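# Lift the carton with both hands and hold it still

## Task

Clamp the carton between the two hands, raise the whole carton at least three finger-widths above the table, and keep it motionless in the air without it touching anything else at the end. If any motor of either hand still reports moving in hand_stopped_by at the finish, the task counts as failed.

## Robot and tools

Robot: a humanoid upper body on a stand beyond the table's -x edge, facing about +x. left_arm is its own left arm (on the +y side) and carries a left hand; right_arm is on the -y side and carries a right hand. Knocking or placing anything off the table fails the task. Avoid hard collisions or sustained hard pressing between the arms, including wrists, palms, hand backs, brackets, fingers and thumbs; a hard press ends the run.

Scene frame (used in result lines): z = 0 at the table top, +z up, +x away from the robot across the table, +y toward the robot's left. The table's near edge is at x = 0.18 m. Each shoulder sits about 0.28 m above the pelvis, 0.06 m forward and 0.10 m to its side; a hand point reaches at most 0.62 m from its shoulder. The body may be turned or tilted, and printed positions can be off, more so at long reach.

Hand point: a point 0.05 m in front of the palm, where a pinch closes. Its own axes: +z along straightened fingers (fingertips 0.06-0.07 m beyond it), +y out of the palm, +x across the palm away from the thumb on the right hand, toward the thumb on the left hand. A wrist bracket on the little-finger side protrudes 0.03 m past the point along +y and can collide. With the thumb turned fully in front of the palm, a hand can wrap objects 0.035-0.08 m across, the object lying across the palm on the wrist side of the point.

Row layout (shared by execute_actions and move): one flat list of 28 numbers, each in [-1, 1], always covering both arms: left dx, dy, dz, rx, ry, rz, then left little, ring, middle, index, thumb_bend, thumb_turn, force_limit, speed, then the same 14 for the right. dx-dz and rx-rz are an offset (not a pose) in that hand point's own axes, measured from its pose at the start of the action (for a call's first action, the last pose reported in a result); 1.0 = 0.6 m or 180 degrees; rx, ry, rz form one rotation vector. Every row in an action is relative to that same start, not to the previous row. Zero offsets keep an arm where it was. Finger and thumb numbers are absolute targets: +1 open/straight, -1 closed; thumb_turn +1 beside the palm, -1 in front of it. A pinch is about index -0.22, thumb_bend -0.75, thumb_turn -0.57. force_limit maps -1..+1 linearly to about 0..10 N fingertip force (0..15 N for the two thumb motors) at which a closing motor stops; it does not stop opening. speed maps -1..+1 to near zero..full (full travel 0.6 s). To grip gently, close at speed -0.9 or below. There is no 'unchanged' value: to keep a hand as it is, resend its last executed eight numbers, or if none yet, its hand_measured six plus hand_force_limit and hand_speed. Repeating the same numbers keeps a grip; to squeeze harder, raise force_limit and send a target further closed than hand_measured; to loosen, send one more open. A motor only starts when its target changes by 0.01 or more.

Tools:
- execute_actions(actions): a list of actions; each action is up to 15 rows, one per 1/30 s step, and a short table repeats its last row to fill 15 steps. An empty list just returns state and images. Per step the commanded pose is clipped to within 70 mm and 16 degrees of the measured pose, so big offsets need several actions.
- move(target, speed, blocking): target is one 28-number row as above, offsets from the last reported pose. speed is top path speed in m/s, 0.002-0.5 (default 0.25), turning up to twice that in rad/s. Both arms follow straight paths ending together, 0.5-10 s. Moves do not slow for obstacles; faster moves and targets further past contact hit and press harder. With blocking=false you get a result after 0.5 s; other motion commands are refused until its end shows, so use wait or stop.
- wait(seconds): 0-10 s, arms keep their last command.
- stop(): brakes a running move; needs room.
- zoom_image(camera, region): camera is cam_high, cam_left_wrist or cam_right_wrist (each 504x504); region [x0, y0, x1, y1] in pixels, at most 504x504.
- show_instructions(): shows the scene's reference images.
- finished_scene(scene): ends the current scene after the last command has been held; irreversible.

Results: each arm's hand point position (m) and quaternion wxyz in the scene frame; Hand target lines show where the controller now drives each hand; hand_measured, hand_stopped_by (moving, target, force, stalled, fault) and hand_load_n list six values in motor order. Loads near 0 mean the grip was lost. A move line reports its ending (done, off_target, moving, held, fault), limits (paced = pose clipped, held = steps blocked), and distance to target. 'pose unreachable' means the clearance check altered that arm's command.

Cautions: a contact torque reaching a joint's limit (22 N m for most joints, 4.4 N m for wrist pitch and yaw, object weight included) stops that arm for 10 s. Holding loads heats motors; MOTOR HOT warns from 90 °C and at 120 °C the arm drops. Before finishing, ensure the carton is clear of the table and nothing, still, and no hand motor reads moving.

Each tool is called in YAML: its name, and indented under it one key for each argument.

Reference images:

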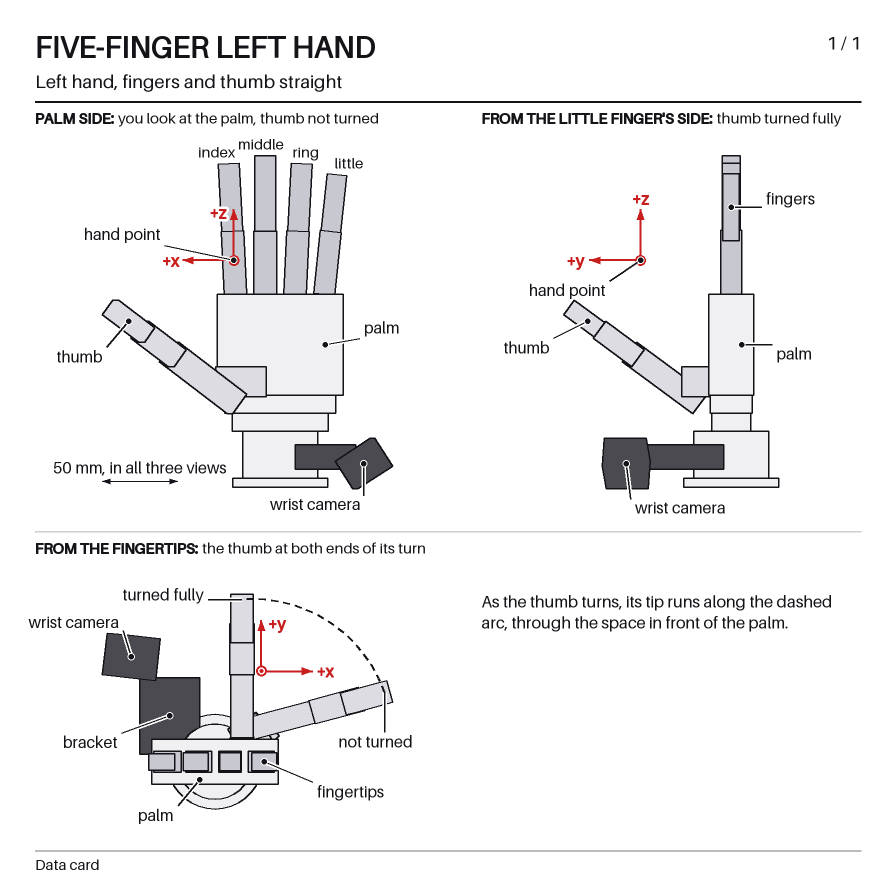

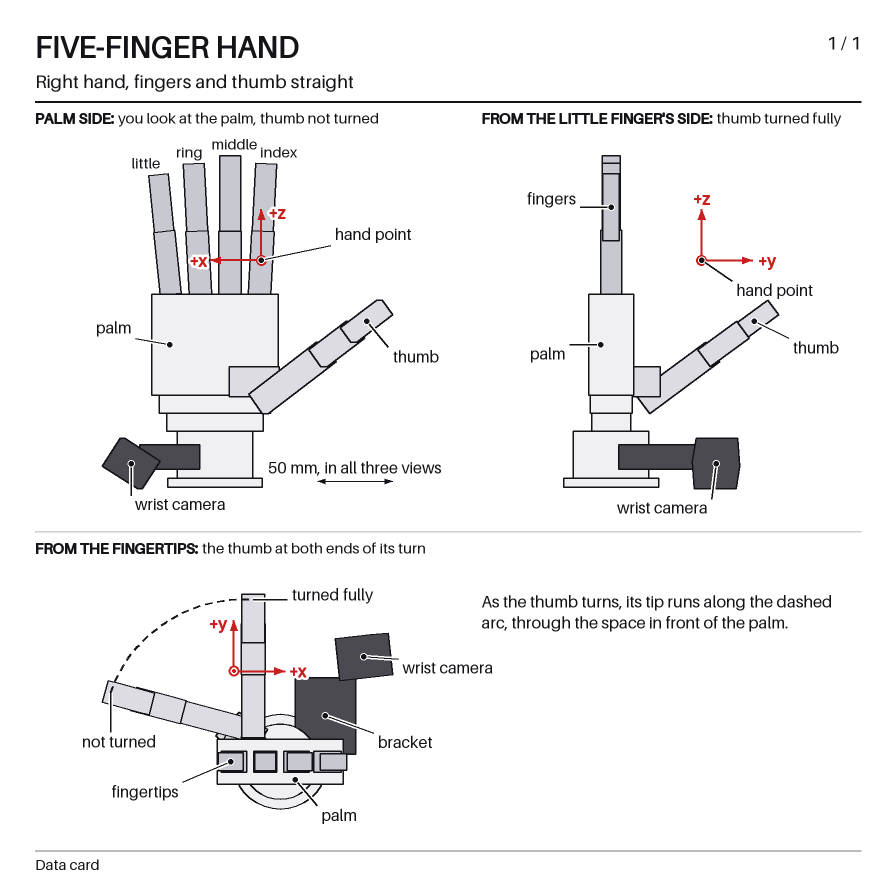

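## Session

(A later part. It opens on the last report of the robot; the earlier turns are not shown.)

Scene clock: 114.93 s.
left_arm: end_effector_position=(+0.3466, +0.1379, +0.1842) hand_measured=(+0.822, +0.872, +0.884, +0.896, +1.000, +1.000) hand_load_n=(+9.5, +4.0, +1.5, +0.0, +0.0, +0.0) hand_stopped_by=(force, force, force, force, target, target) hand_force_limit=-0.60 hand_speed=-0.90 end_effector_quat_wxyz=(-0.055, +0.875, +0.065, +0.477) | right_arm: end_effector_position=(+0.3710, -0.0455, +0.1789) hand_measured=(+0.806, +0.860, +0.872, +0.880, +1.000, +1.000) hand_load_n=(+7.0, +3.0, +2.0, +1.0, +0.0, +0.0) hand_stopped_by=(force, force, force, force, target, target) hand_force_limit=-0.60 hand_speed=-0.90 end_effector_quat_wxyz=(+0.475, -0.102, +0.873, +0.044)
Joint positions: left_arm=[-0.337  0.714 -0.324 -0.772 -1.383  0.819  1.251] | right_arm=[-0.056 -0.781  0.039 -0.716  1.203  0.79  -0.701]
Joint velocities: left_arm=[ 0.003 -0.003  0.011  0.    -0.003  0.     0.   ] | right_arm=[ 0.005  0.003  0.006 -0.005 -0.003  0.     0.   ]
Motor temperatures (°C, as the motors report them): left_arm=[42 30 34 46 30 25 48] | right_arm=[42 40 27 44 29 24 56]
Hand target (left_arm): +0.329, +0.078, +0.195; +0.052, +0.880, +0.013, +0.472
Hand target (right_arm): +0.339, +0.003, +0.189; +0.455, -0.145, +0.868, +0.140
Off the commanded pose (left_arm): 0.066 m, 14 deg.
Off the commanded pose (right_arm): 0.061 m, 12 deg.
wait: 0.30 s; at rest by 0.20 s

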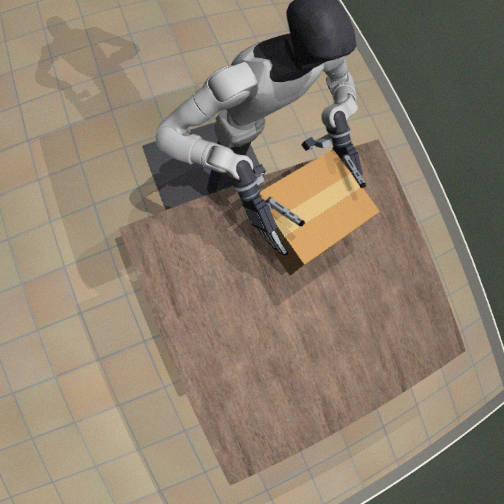

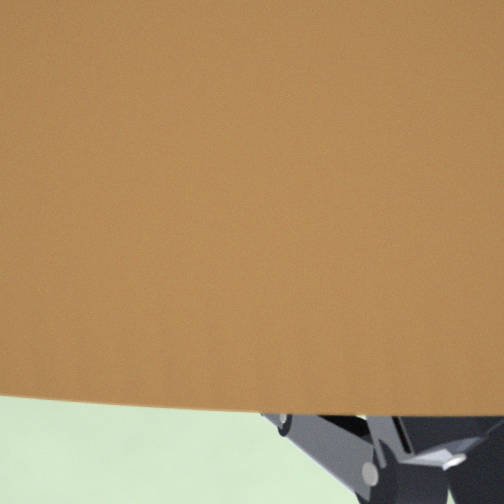

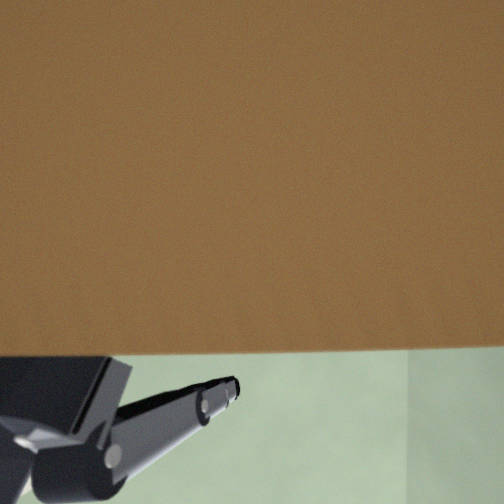

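execute_actions:
  actions:
    - [[-0.0031,0.1025,-0.0393,-0.0757,-0.0065,-0.0031,0.55,0.55,0.55,0.55,1,1,-0.6,-0.9,0.0011,0.0968,-0.0298,-0.0682,0.0042,0.0053,0.55,0.55,0.55,0.55,1,1,-0.6,-0.9],[-0.001,0.1025,-0.0399,-0.0757,-0.0058,-0.0029,0.55,0.55,0.55,0.55,1,1,-0.6,-0.9,-0.001,0.0968,-0.0304,-0.0682,0.0035,0.0051,0.55,0.55,0.55,0.55,1,1,-0.6,-0.9],[0.0019,0.1025,-0.0407,-0.0756,-0.0048,-0.0026,0.55,0.55,0.55,0.55,1,1,-0.6,-0.9,-0.0039,0.0968,-0.0312,-0.0682,0.0025,0.0049,0.55,0.55,0.55,0.55,1,1,-0.6,-0.9],[0.0053,0.1025,-0.0416,-0.0756,-0.0037,-0.0022,0.55,0.55,0.55,0.55,1,1,-0.6,-0.9,-0.0073,0.0968,-0.0321,-0.0682,0.0014,0.0046,0.55,0.55,0.55,0.55,1,1,-0.6,-0.9],[0.0087,0.1025,-0.0426,-0.0755,-0.0026,-0.0019,0.55,0.55,0.55,0.55,1,1,-0.6,-0.9,-0.0107,0.0968,-0.0331,-0.0682,0.0003,0.0043,0.55,0.55,0.55,0.55,1,1,-0.6,-0.9],[0.0121,0.1025,-0.0435,-0.0755,-0.0014,-0.0016,0.55,0.55,0.55,0.55,1,1,-0.6,-0.9,-0.0141,0.0968,-0.034,-0.0682,-0.0009,0.0041,0.55,0.55,0.55,0.55,1,1,-0.6,-0.9],[0.0155,0.1025,-0.0444,-0.0754,-0.0003,-0.0012,0.55,0.55,0.55,0.55,1,1,-0.6,-0.9,-0.0175,0.0968,-0.0349,-0.0682,-0.002,0.0038,0.55,0.55,0.55,0.55,1,1,-0.6,-0.9],[0.0189,0.1025,-0.0453,-0.0754,0.0008,-0.0009,0.55,0.55,0.55,0.55,1,1,-0.6,-0.9,-0.0209,0.0968,-0.0358,-0.0682,-0.0031,0.0035,0.55,0.55,0.55,0.55,1,1,-0.6,-0.9],[0.0223,0.1025,-0.0462,-0.0753,0.0019,-0.0006,0.55,0.55,0.55,0.55,1,1,-0.6,-0.9,-0.0243,0.0968,-0.0367,-0.0682,-0.0042,0.0033,0.55,0.55,0.55,0.55,1,1,-0.6,-0.9],[0.0256,0.1025,-0.0472,-0.0753,0.003,-0.0002,0.55,0.55,0.55,0.55,1,1,-0.6,-0.9,-0.0276,0.0968,-0.0377,-0.0682,-0.0053,0.003,0.55,0.55,0.55,0.55,1,1,-0.6,-0.9],[0.029,0.1025,-0.0481,-0.0752,0.0042,0.0001,0.55,0.55,0.55,0.55,1,1,-0.6,-0.9,-0.031,0.0968,-0.0386,-0.0682,-0.0065,0.0027,0.55,0.55,0.55,0.55,1,1,-0.6,-0.9],[0.0324,0.1025,-0.049,-0.0752,0.0053,0.0005,0.55,0.55,0.55,0.55,1,1,-0.6,-0.9,-0.0344,0.0968,-0.0395,-0.0682,-0.0076,0.0024,0.55,0.55,0.55,0.55,1,1,-0.6,-0.9],[0.0349,0.1025,-0.0497,-0.0751,0.0061,0.0007,0.55,0.55,0.55,0.55,1,1,-0.6,-0.9,-0.0369,0.0968,-0.0402,-0.0682,-0.0084,0.0022,0.55,0.55,0.55,0.55,1,1,-0.6,-0.9],[0.0366,0.1025,-0.0502,-0.075,0.0067,0.0009,0.55,0.55,0.55,0.55,1,1,-0.6,-0.9,-0.0386,0.0968,-0.0407,-0.0682,-0.009,0.0021,0.55,0.55,0.55,0.55,1,1,-0.6,-0.9],[0.0379,0.1025,-0.0505,-0.075,0.0071,0.001,0.55,0.55,0.55,0.55,1,1,-0.6,-0.9,-0.0399,0.0968,-0.041,-0.0682,-0.0094,0.002,0.55,0.55,0.55,0.55,1,1,-0.6,-0.9]]

wait:
  seconds: 0.3

Scene clock: 116.30 s.
left_arm: end_effector_position=(+0.3558, +0.1389, +0.2095) hand_measured=(+0.822, +0.872, +0.884, +0.896, +1.000, +1.000) hand_load_n=(+9.5, +3.5, +1.5, +0.0, +0.0, +0.0) hand_stopped_by=(force, force, force, force, target, target) hand_force_limit=-0.60 hand_speed=-0.90 end_effector_quat_wxyz=(-0.059, +0.863, +0.067, +0.497) | right_arm: end_effector_position=(+0.3797, -0.0439, +0.2031) hand_measured=(+0.806, +0.860, +0.872, +0.880, +1.000, +1.000) hand_load_n=(+6.0, +2.5, +2.0, +1.5, +0.0, +0.0) hand_stopped_by=(force, force, force, force, target, target) hand_force_limit=-0.60 hand_speed=-0.90 end_effector_quat_wxyz=(+0.495, -0.102, +0.861, +0.046)
Joint positions: left_arm=[-0.428  0.721 -0.296 -0.783 -1.482  0.84   1.334] | right_arm=[-0.112 -0.815 -0.004 -0.734  1.284  0.807 -0.744]
Joint velocities: left_arm=[-0.204  0.011  0.049 -0.015 -0.202  0.018  0.188] | right_arm=[-0.12  -0.038 -0.081 -0.046  0.19   0.021 -0.123]
Motor temperatures (°C, as the motors report them): left_arm=[42 30 34 46 30 26 50] | right_arm=[43 40 27 45 29 25 58]
Hand target (left_arm): +0.338, +0.078, +0.220; +0.046, +0.870, +0.006, +0.491
Hand target (right_arm): +0.347, +0.005, +0.213; +0.475, -0.152, +0.855, +0.140
Off the commanded pose (left_arm): 0.067 m, 14 deg.
Off the commanded pose (right_arm): 0.062 m, 12 deg.

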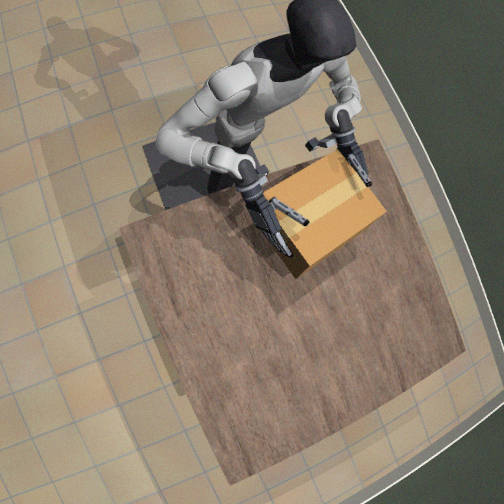

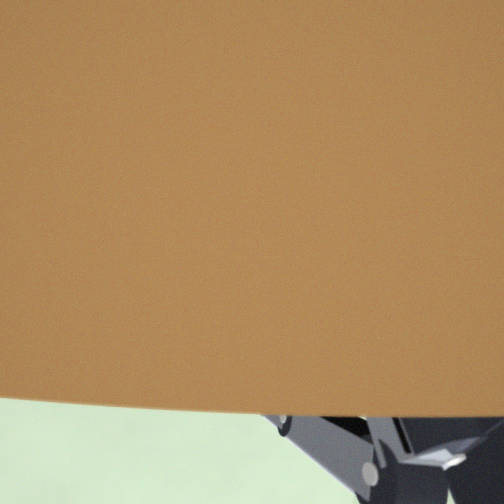

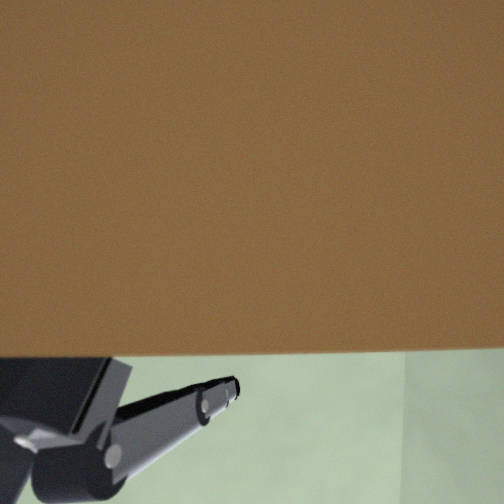

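Scene clock: 116.60 s.
left_arm: end_effector_position=(+0.3568, +0.1392, +0.2129) hand_measured=(+0.822, +0.872, +0.884, +0.896, +1.000, +1.000) hand_load_n=(+9.5, +3.0, +1.0, +0.0, +0.0, +0.0) hand_stopped_by=(force, force, force, force, target, target) hand_force_limit=-0.60 hand_speed=-0.90 end_effector_quat_wxyz=(-0.060, +0.862, +0.067, +0.499) | right_arm: end_effector_position=(+0.3808, -0.0435, +0.2062) hand_measured=(+0.806, +0.860, +0.872, +0.880, +1.000, +1.000) hand_load_n=(+6.0, +2.0, +2.0, +1.5, +0.0, +0.0) hand_stopped_by=(force, force, force, force, target, target) hand_force_limit=-0.60 hand_speed=-0.90 end_effector_quat_wxyz=(+0.498, -0.102, +0.860, +0.047)
Joint positions: left_arm=[-0.44   0.722 -0.293 -0.784 -1.495  0.842  1.347] | right_arm=[-0.121 -0.818 -0.009 -0.737  1.295  0.809 -0.752]
Joint velocities: left_arm=[0.    0.006 0.002 0.011 0.009 0.    0.   ] | right_arm=[-0.005 -0.005 -0.008 -0.009  0.     0.     0.   ]
Motor temperatures (°C, as the motors report them): left_arm=[42 30 34 46 30 26 50] | right_arm=[43 40 27 45 29 25 58]
Hand target (left_arm): +0.338, +0.078, +0.220; +0.046, +0.870, +0.006, +0.491
Hand target (right_arm): +0.347, +0.005, +0.213; +0.475, -0.152, +0.855, +0.140
Off the commanded pose (left_arm): 0.067 m, 14 deg.
Off the commanded pose (right_arm): 0.062 m, 12 deg.
wait: 0.30 s; at rest by 0.23 s

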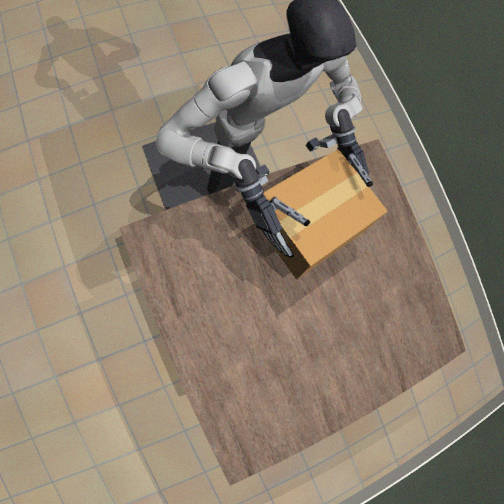

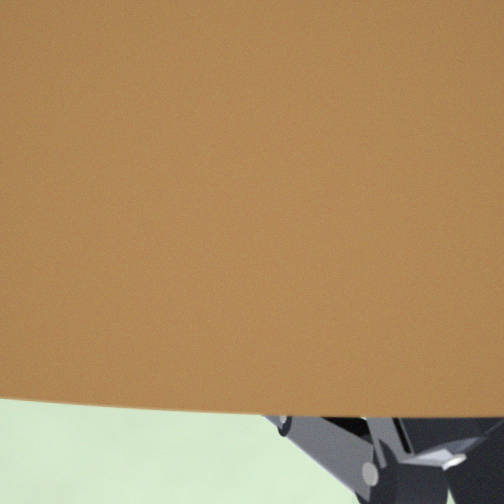

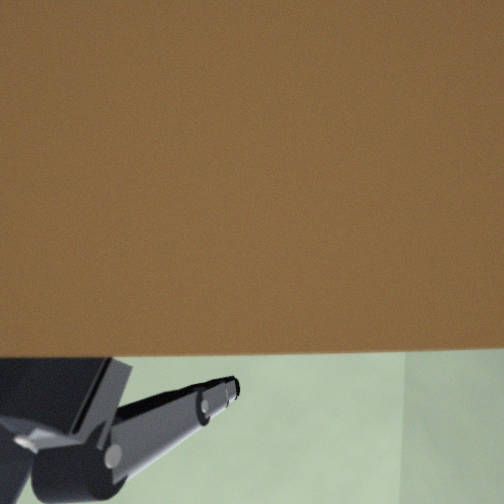

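execute_actions:
  actions:
    - [[-0.0083,0.104,-0.0398,-0.0778,-0.0089,0.0006,0.55,0.55,0.55,0.55,1,1,-0.6,-0.9,0.0045,0.0975,-0.0308,-0.0688,0.0062,0.0024,0.55,0.55,0.55,0.55,1,1,-0.6,-0.9],[-0.0064,0.1038,-0.0402,-0.0777,-0.0083,0.0008,0.55,0.55,0.55,0.55,1,1,-0.6,-0.9,0.0026,0.0974,-0.0312,-0.0688,0.0056,0.0023,0.55,0.55,0.55,0.55,1,1,-0.6,-0.9],[-0.0037,0.1037,-0.0409,-0.0776,-0.0076,0.0011,0.55,0.55,0.55,0.55,1,1,-0.6,-0.9,-0.0002,0.0974,-0.0319,-0.0688,0.0049,0.0022,0.55,0.55,0.55,0.55,1,1,-0.6,-0.9],[-0.0005,0.1035,-0.0416,-0.0775,-0.0067,0.0014,0.55,0.55,0.55,0.55,1,1,-0.6,-0.9,-0.0033,0.0973,-0.0326,-0.0688,0.004,0.002,0.55,0.55,0.55,0.55,1,1,-0.6,-0.9],[0.0026,0.1034,-0.0423,-0.0774,-0.0058,0.0017,0.55,0.55,0.55,0.55,1,1,-0.6,-0.9,-0.0064,0.0972,-0.0333,-0.0688,0.0031,0.0019,0.55,0.55,0.55,0.55,1,1,-0.6,-0.9],[0.0057,0.1032,-0.043,-0.0773,-0.0049,0.0021,0.55,0.55,0.55,0.55,1,1,-0.6,-0.9,-0.0095,0.0971,-0.034,-0.0688,0.0022,0.0017,0.55,0.55,0.55,0.55,1,1,-0.6,-0.9],[0.0088,0.1031,-0.0438,-0.0772,-0.004,0.0024,0.55,0.55,0.55,0.55,1,1,-0.6,-0.9,-0.0126,0.097,-0.0348,-0.0688,0.0013,0.0016,0.55,0.55,0.55,0.55,1,1,-0.6,-0.9],[0.012,0.1029,-0.0445,-0.0771,-0.0031,0.0027,0.55,0.55,0.55,0.55,1,1,-0.6,-0.9,-0.0158,0.097,-0.0355,-0.0688,0.0004,0.0014,0.55,0.55,0.55,0.55,1,1,-0.6,-0.9],[0.0151,0.1027,-0.0452,-0.077,-0.0023,0.003,0.55,0.55,0.55,0.55,1,1,-0.6,-0.9,-0.0189,0.0969,-0.0362,-0.0688,-0.0004,0.0012,0.55,0.55,0.55,0.55,1,1,-0.6,-0.9],[0.0182,0.1026,-0.046,-0.0769,-0.0014,0.0033,0.55,0.55,0.55,0.55,1,1,-0.6,-0.9,-0.022,0.0968,-0.037,-0.0688,-0.0013,0.0011,0.55,0.55,0.55,0.55,1,1,-0.6,-0.9],[0.0213,0.1024,-0.0467,-0.0768,-0.0005,0.0037,0.55,0.55,0.55,0.55,1,1,-0.6,-0.9,-0.0251,0.0967,-0.0377,-0.0688,-0.0022,0.0009,0.55,0.55,0.55,0.55,1,1,-0.6,-0.9],[0.0244,0.1023,-0.0474,-0.0767,0.0004,0.004,0.55,0.55,0.55,0.55,1,1,-0.6,-0.9,-0.0282,0.0966,-0.0384,-0.0688,-0.0031,0.0008,0.55,0.55,0.55,0.55,1,1,-0.6,-0.9],[0.0268,0.1021,-0.048,-0.0766,0.001,0.0042,0.55,0.55,0.55,0.55,1,1,-0.6,-0.9,-0.0306,0.0966,-0.039,-0.0688,-0.0037,0.0006,0.55,0.55,0.55,0.55,1,1,-0.6,-0.9],[0.0283,0.102,-0.0483,-0.0765,0.0015,0.0044,0.55,0.55,0.55,0.55,1,1,-0.6,-0.9,-0.0321,0.0965,-0.0393,-0.0688,-0.0042,0.0005,0.55,0.55,0.55,0.55,1,1,-0.6,-0.9],[0.0295,0.102,-0.0486,-0.0765,0.0018,0.0045,0.55,0.55,0.55,0.55,1,1,-0.6,-0.9,-0.0333,0.0965,-0.0396,-0.0688,-0.0045,0.0005,0.55,0.55,0.55,0.55,1,1,-0.6,-0.9]]

wait:
  seconds: 1.0

Scene clock: 118.27 s.
left_arm: end_effector_position=(+0.3634, +0.1397, +0.2356) hand_measured=(+0.822, +0.872, +0.884, +0.896, +1.000, +1.000) hand_load_n=(+9.5, +3.0, +1.5, +0.0, +0.0, +0.0) hand_stopped_by=(force, force, force, force, target, target) hand_force_limit=-0.60 hand_speed=-0.90 end_effector_quat_wxyz=(-0.062, +0.854, +0.067, +0.512) | right_arm: end_effector_position=(+0.3878, -0.0422, +0.2280) hand_measured=(+0.806, +0.860, +0.872, +0.880, +1.000, +1.000) hand_load_n=(+6.0, +2.0, +2.0, +1.0, +0.0, +0.0) hand_stopped_by=(force, force, force, force, target, target) hand_force_limit=-0.60 hand_speed=-0.90 end_effector_quat_wxyz=(+0.512, -0.102, +0.851, +0.049)
Joint positions: left_arm=[-0.533  0.737 -0.269 -0.784 -1.605  0.857  1.429] | right_arm=[-0.181 -0.858 -0.046 -0.741  1.389  0.824 -0.797]
Joint velocities: left_arm=[-0.198  0.02   0.048 -0.002 -0.212  0.007  0.172] | right_arm=[-0.13  -0.095 -0.048 -0.014  0.183  0.008 -0.116]
Motor temperatures (°C, as the motors report them): left_arm=[43 30 34 46 30 26 52] | right_arm=[43 40 27 45 29 25 59]
Hand target (left_arm): +0.345, +0.080, +0.243; +0.040, +0.862, +0.001, +0.505
Hand target (right_arm): +0.353, +0.006, +0.236; +0.491, -0.157, +0.846, +0.139
Off the commanded pose (left_arm): 0.066 m, 14 deg.
Off the commanded pose (right_arm): 0.062 m, 12 deg.

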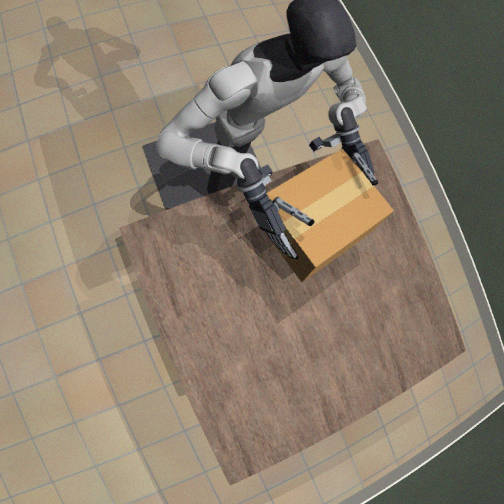

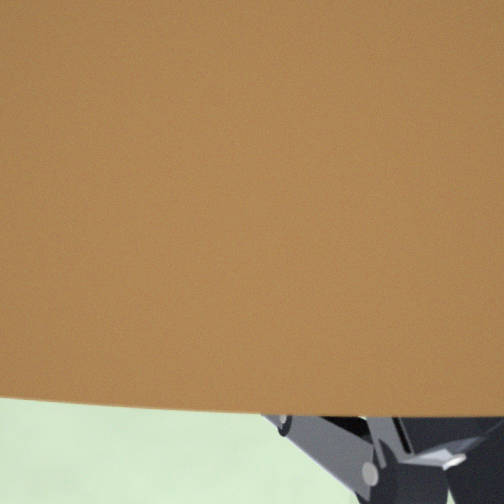

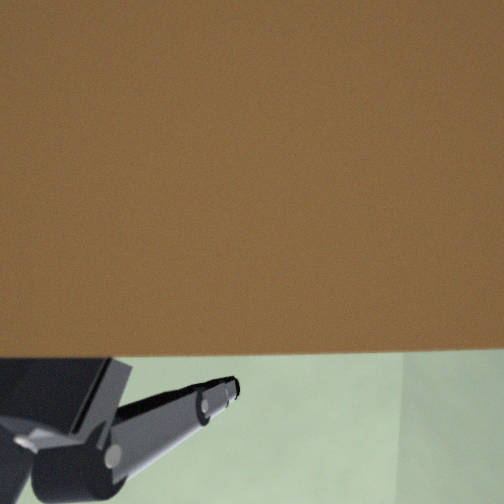

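Scene clock: 119.27 s.
left_arm: end_effector_position=(+0.3644, +0.1401, +0.2387) hand_measured=(+0.822, +0.872, +0.884, +0.896, +1.000, +1.000) hand_load_n=(+9.5, +3.0, +1.0, +0.0, +0.0, +0.0) hand_stopped_by=(force, force, force, force, target, target) hand_force_limit=-0.60 hand_speed=-0.90 end_effector_quat_wxyz=(-0.062, +0.853, +0.068, +0.514) | right_arm: end_effector_position=(+0.3886, -0.0418, +0.2309) hand_measured=(+0.806, +0.860, +0.872, +0.880, +1.000, +1.000) hand_load_n=(+5.5, +2.0, +2.0, +1.0, +0.0, +0.0) hand_stopped_by=(force, force, force, force, target, target) hand_force_limit=-0.60 hand_speed=-0.90 end_effector_quat_wxyz=(+0.514, -0.102, +0.850, +0.049)
Joint positions: left_arm=[-0.545  0.738 -0.266 -0.783 -1.619  0.858  1.44 ] | right_arm=[-0.19  -0.862 -0.05  -0.742  1.402  0.826 -0.805]
Joint velocities: left_arm=[ 0.     0.005  0.002 -0.003  0.     0.     0.   ] | right_arm=[0.002 0.006 0.008 0.    0.012 0.    0.   ]
Motor temperatures (°C, as the motors report them): left_arm=[43 30 34 46 30 26 52] | right_arm=[43 40 27 46 29 25 60]
Hand target (left_arm): +0.345, +0.080, +0.243; +0.040, +0.862, +0.001, +0.505
Hand target (right_arm): +0.353, +0.006, +0.236; +0.491, -0.157, +0.846, +0.139
Off the commanded pose (left_arm): 0.066 m, 14 deg.
Off the commanded pose (right_arm): 0.062 m, 12 deg.
wait: 1.00 s; at rest by 0.23 s

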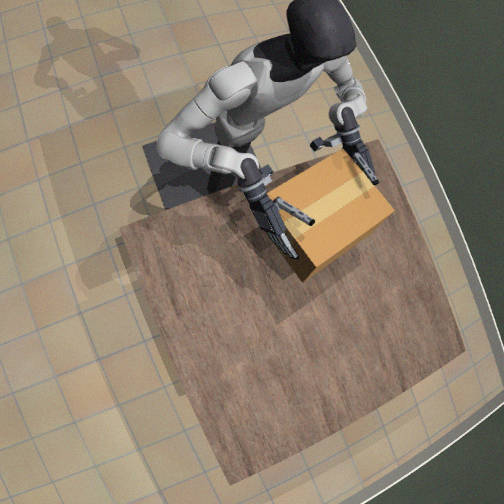

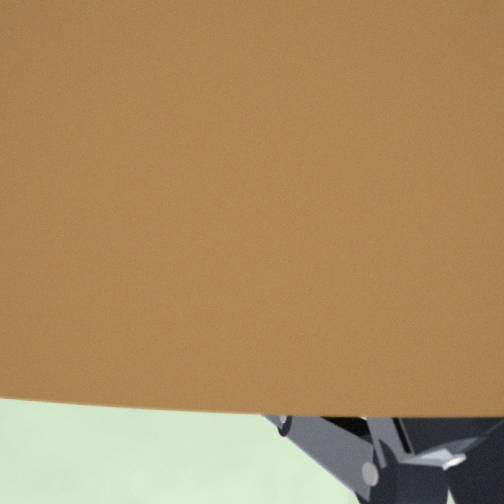

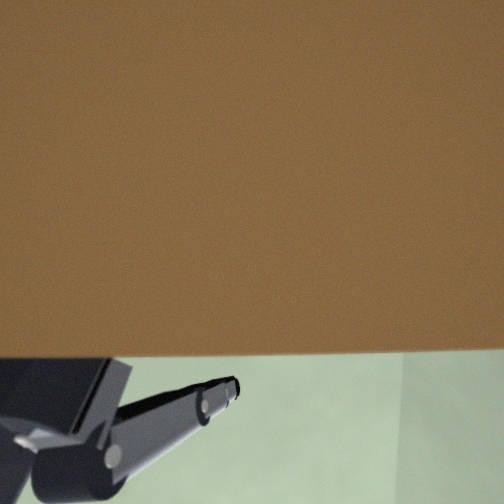

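finished_scene:
  scene: 1

The scene is finished: the task was done.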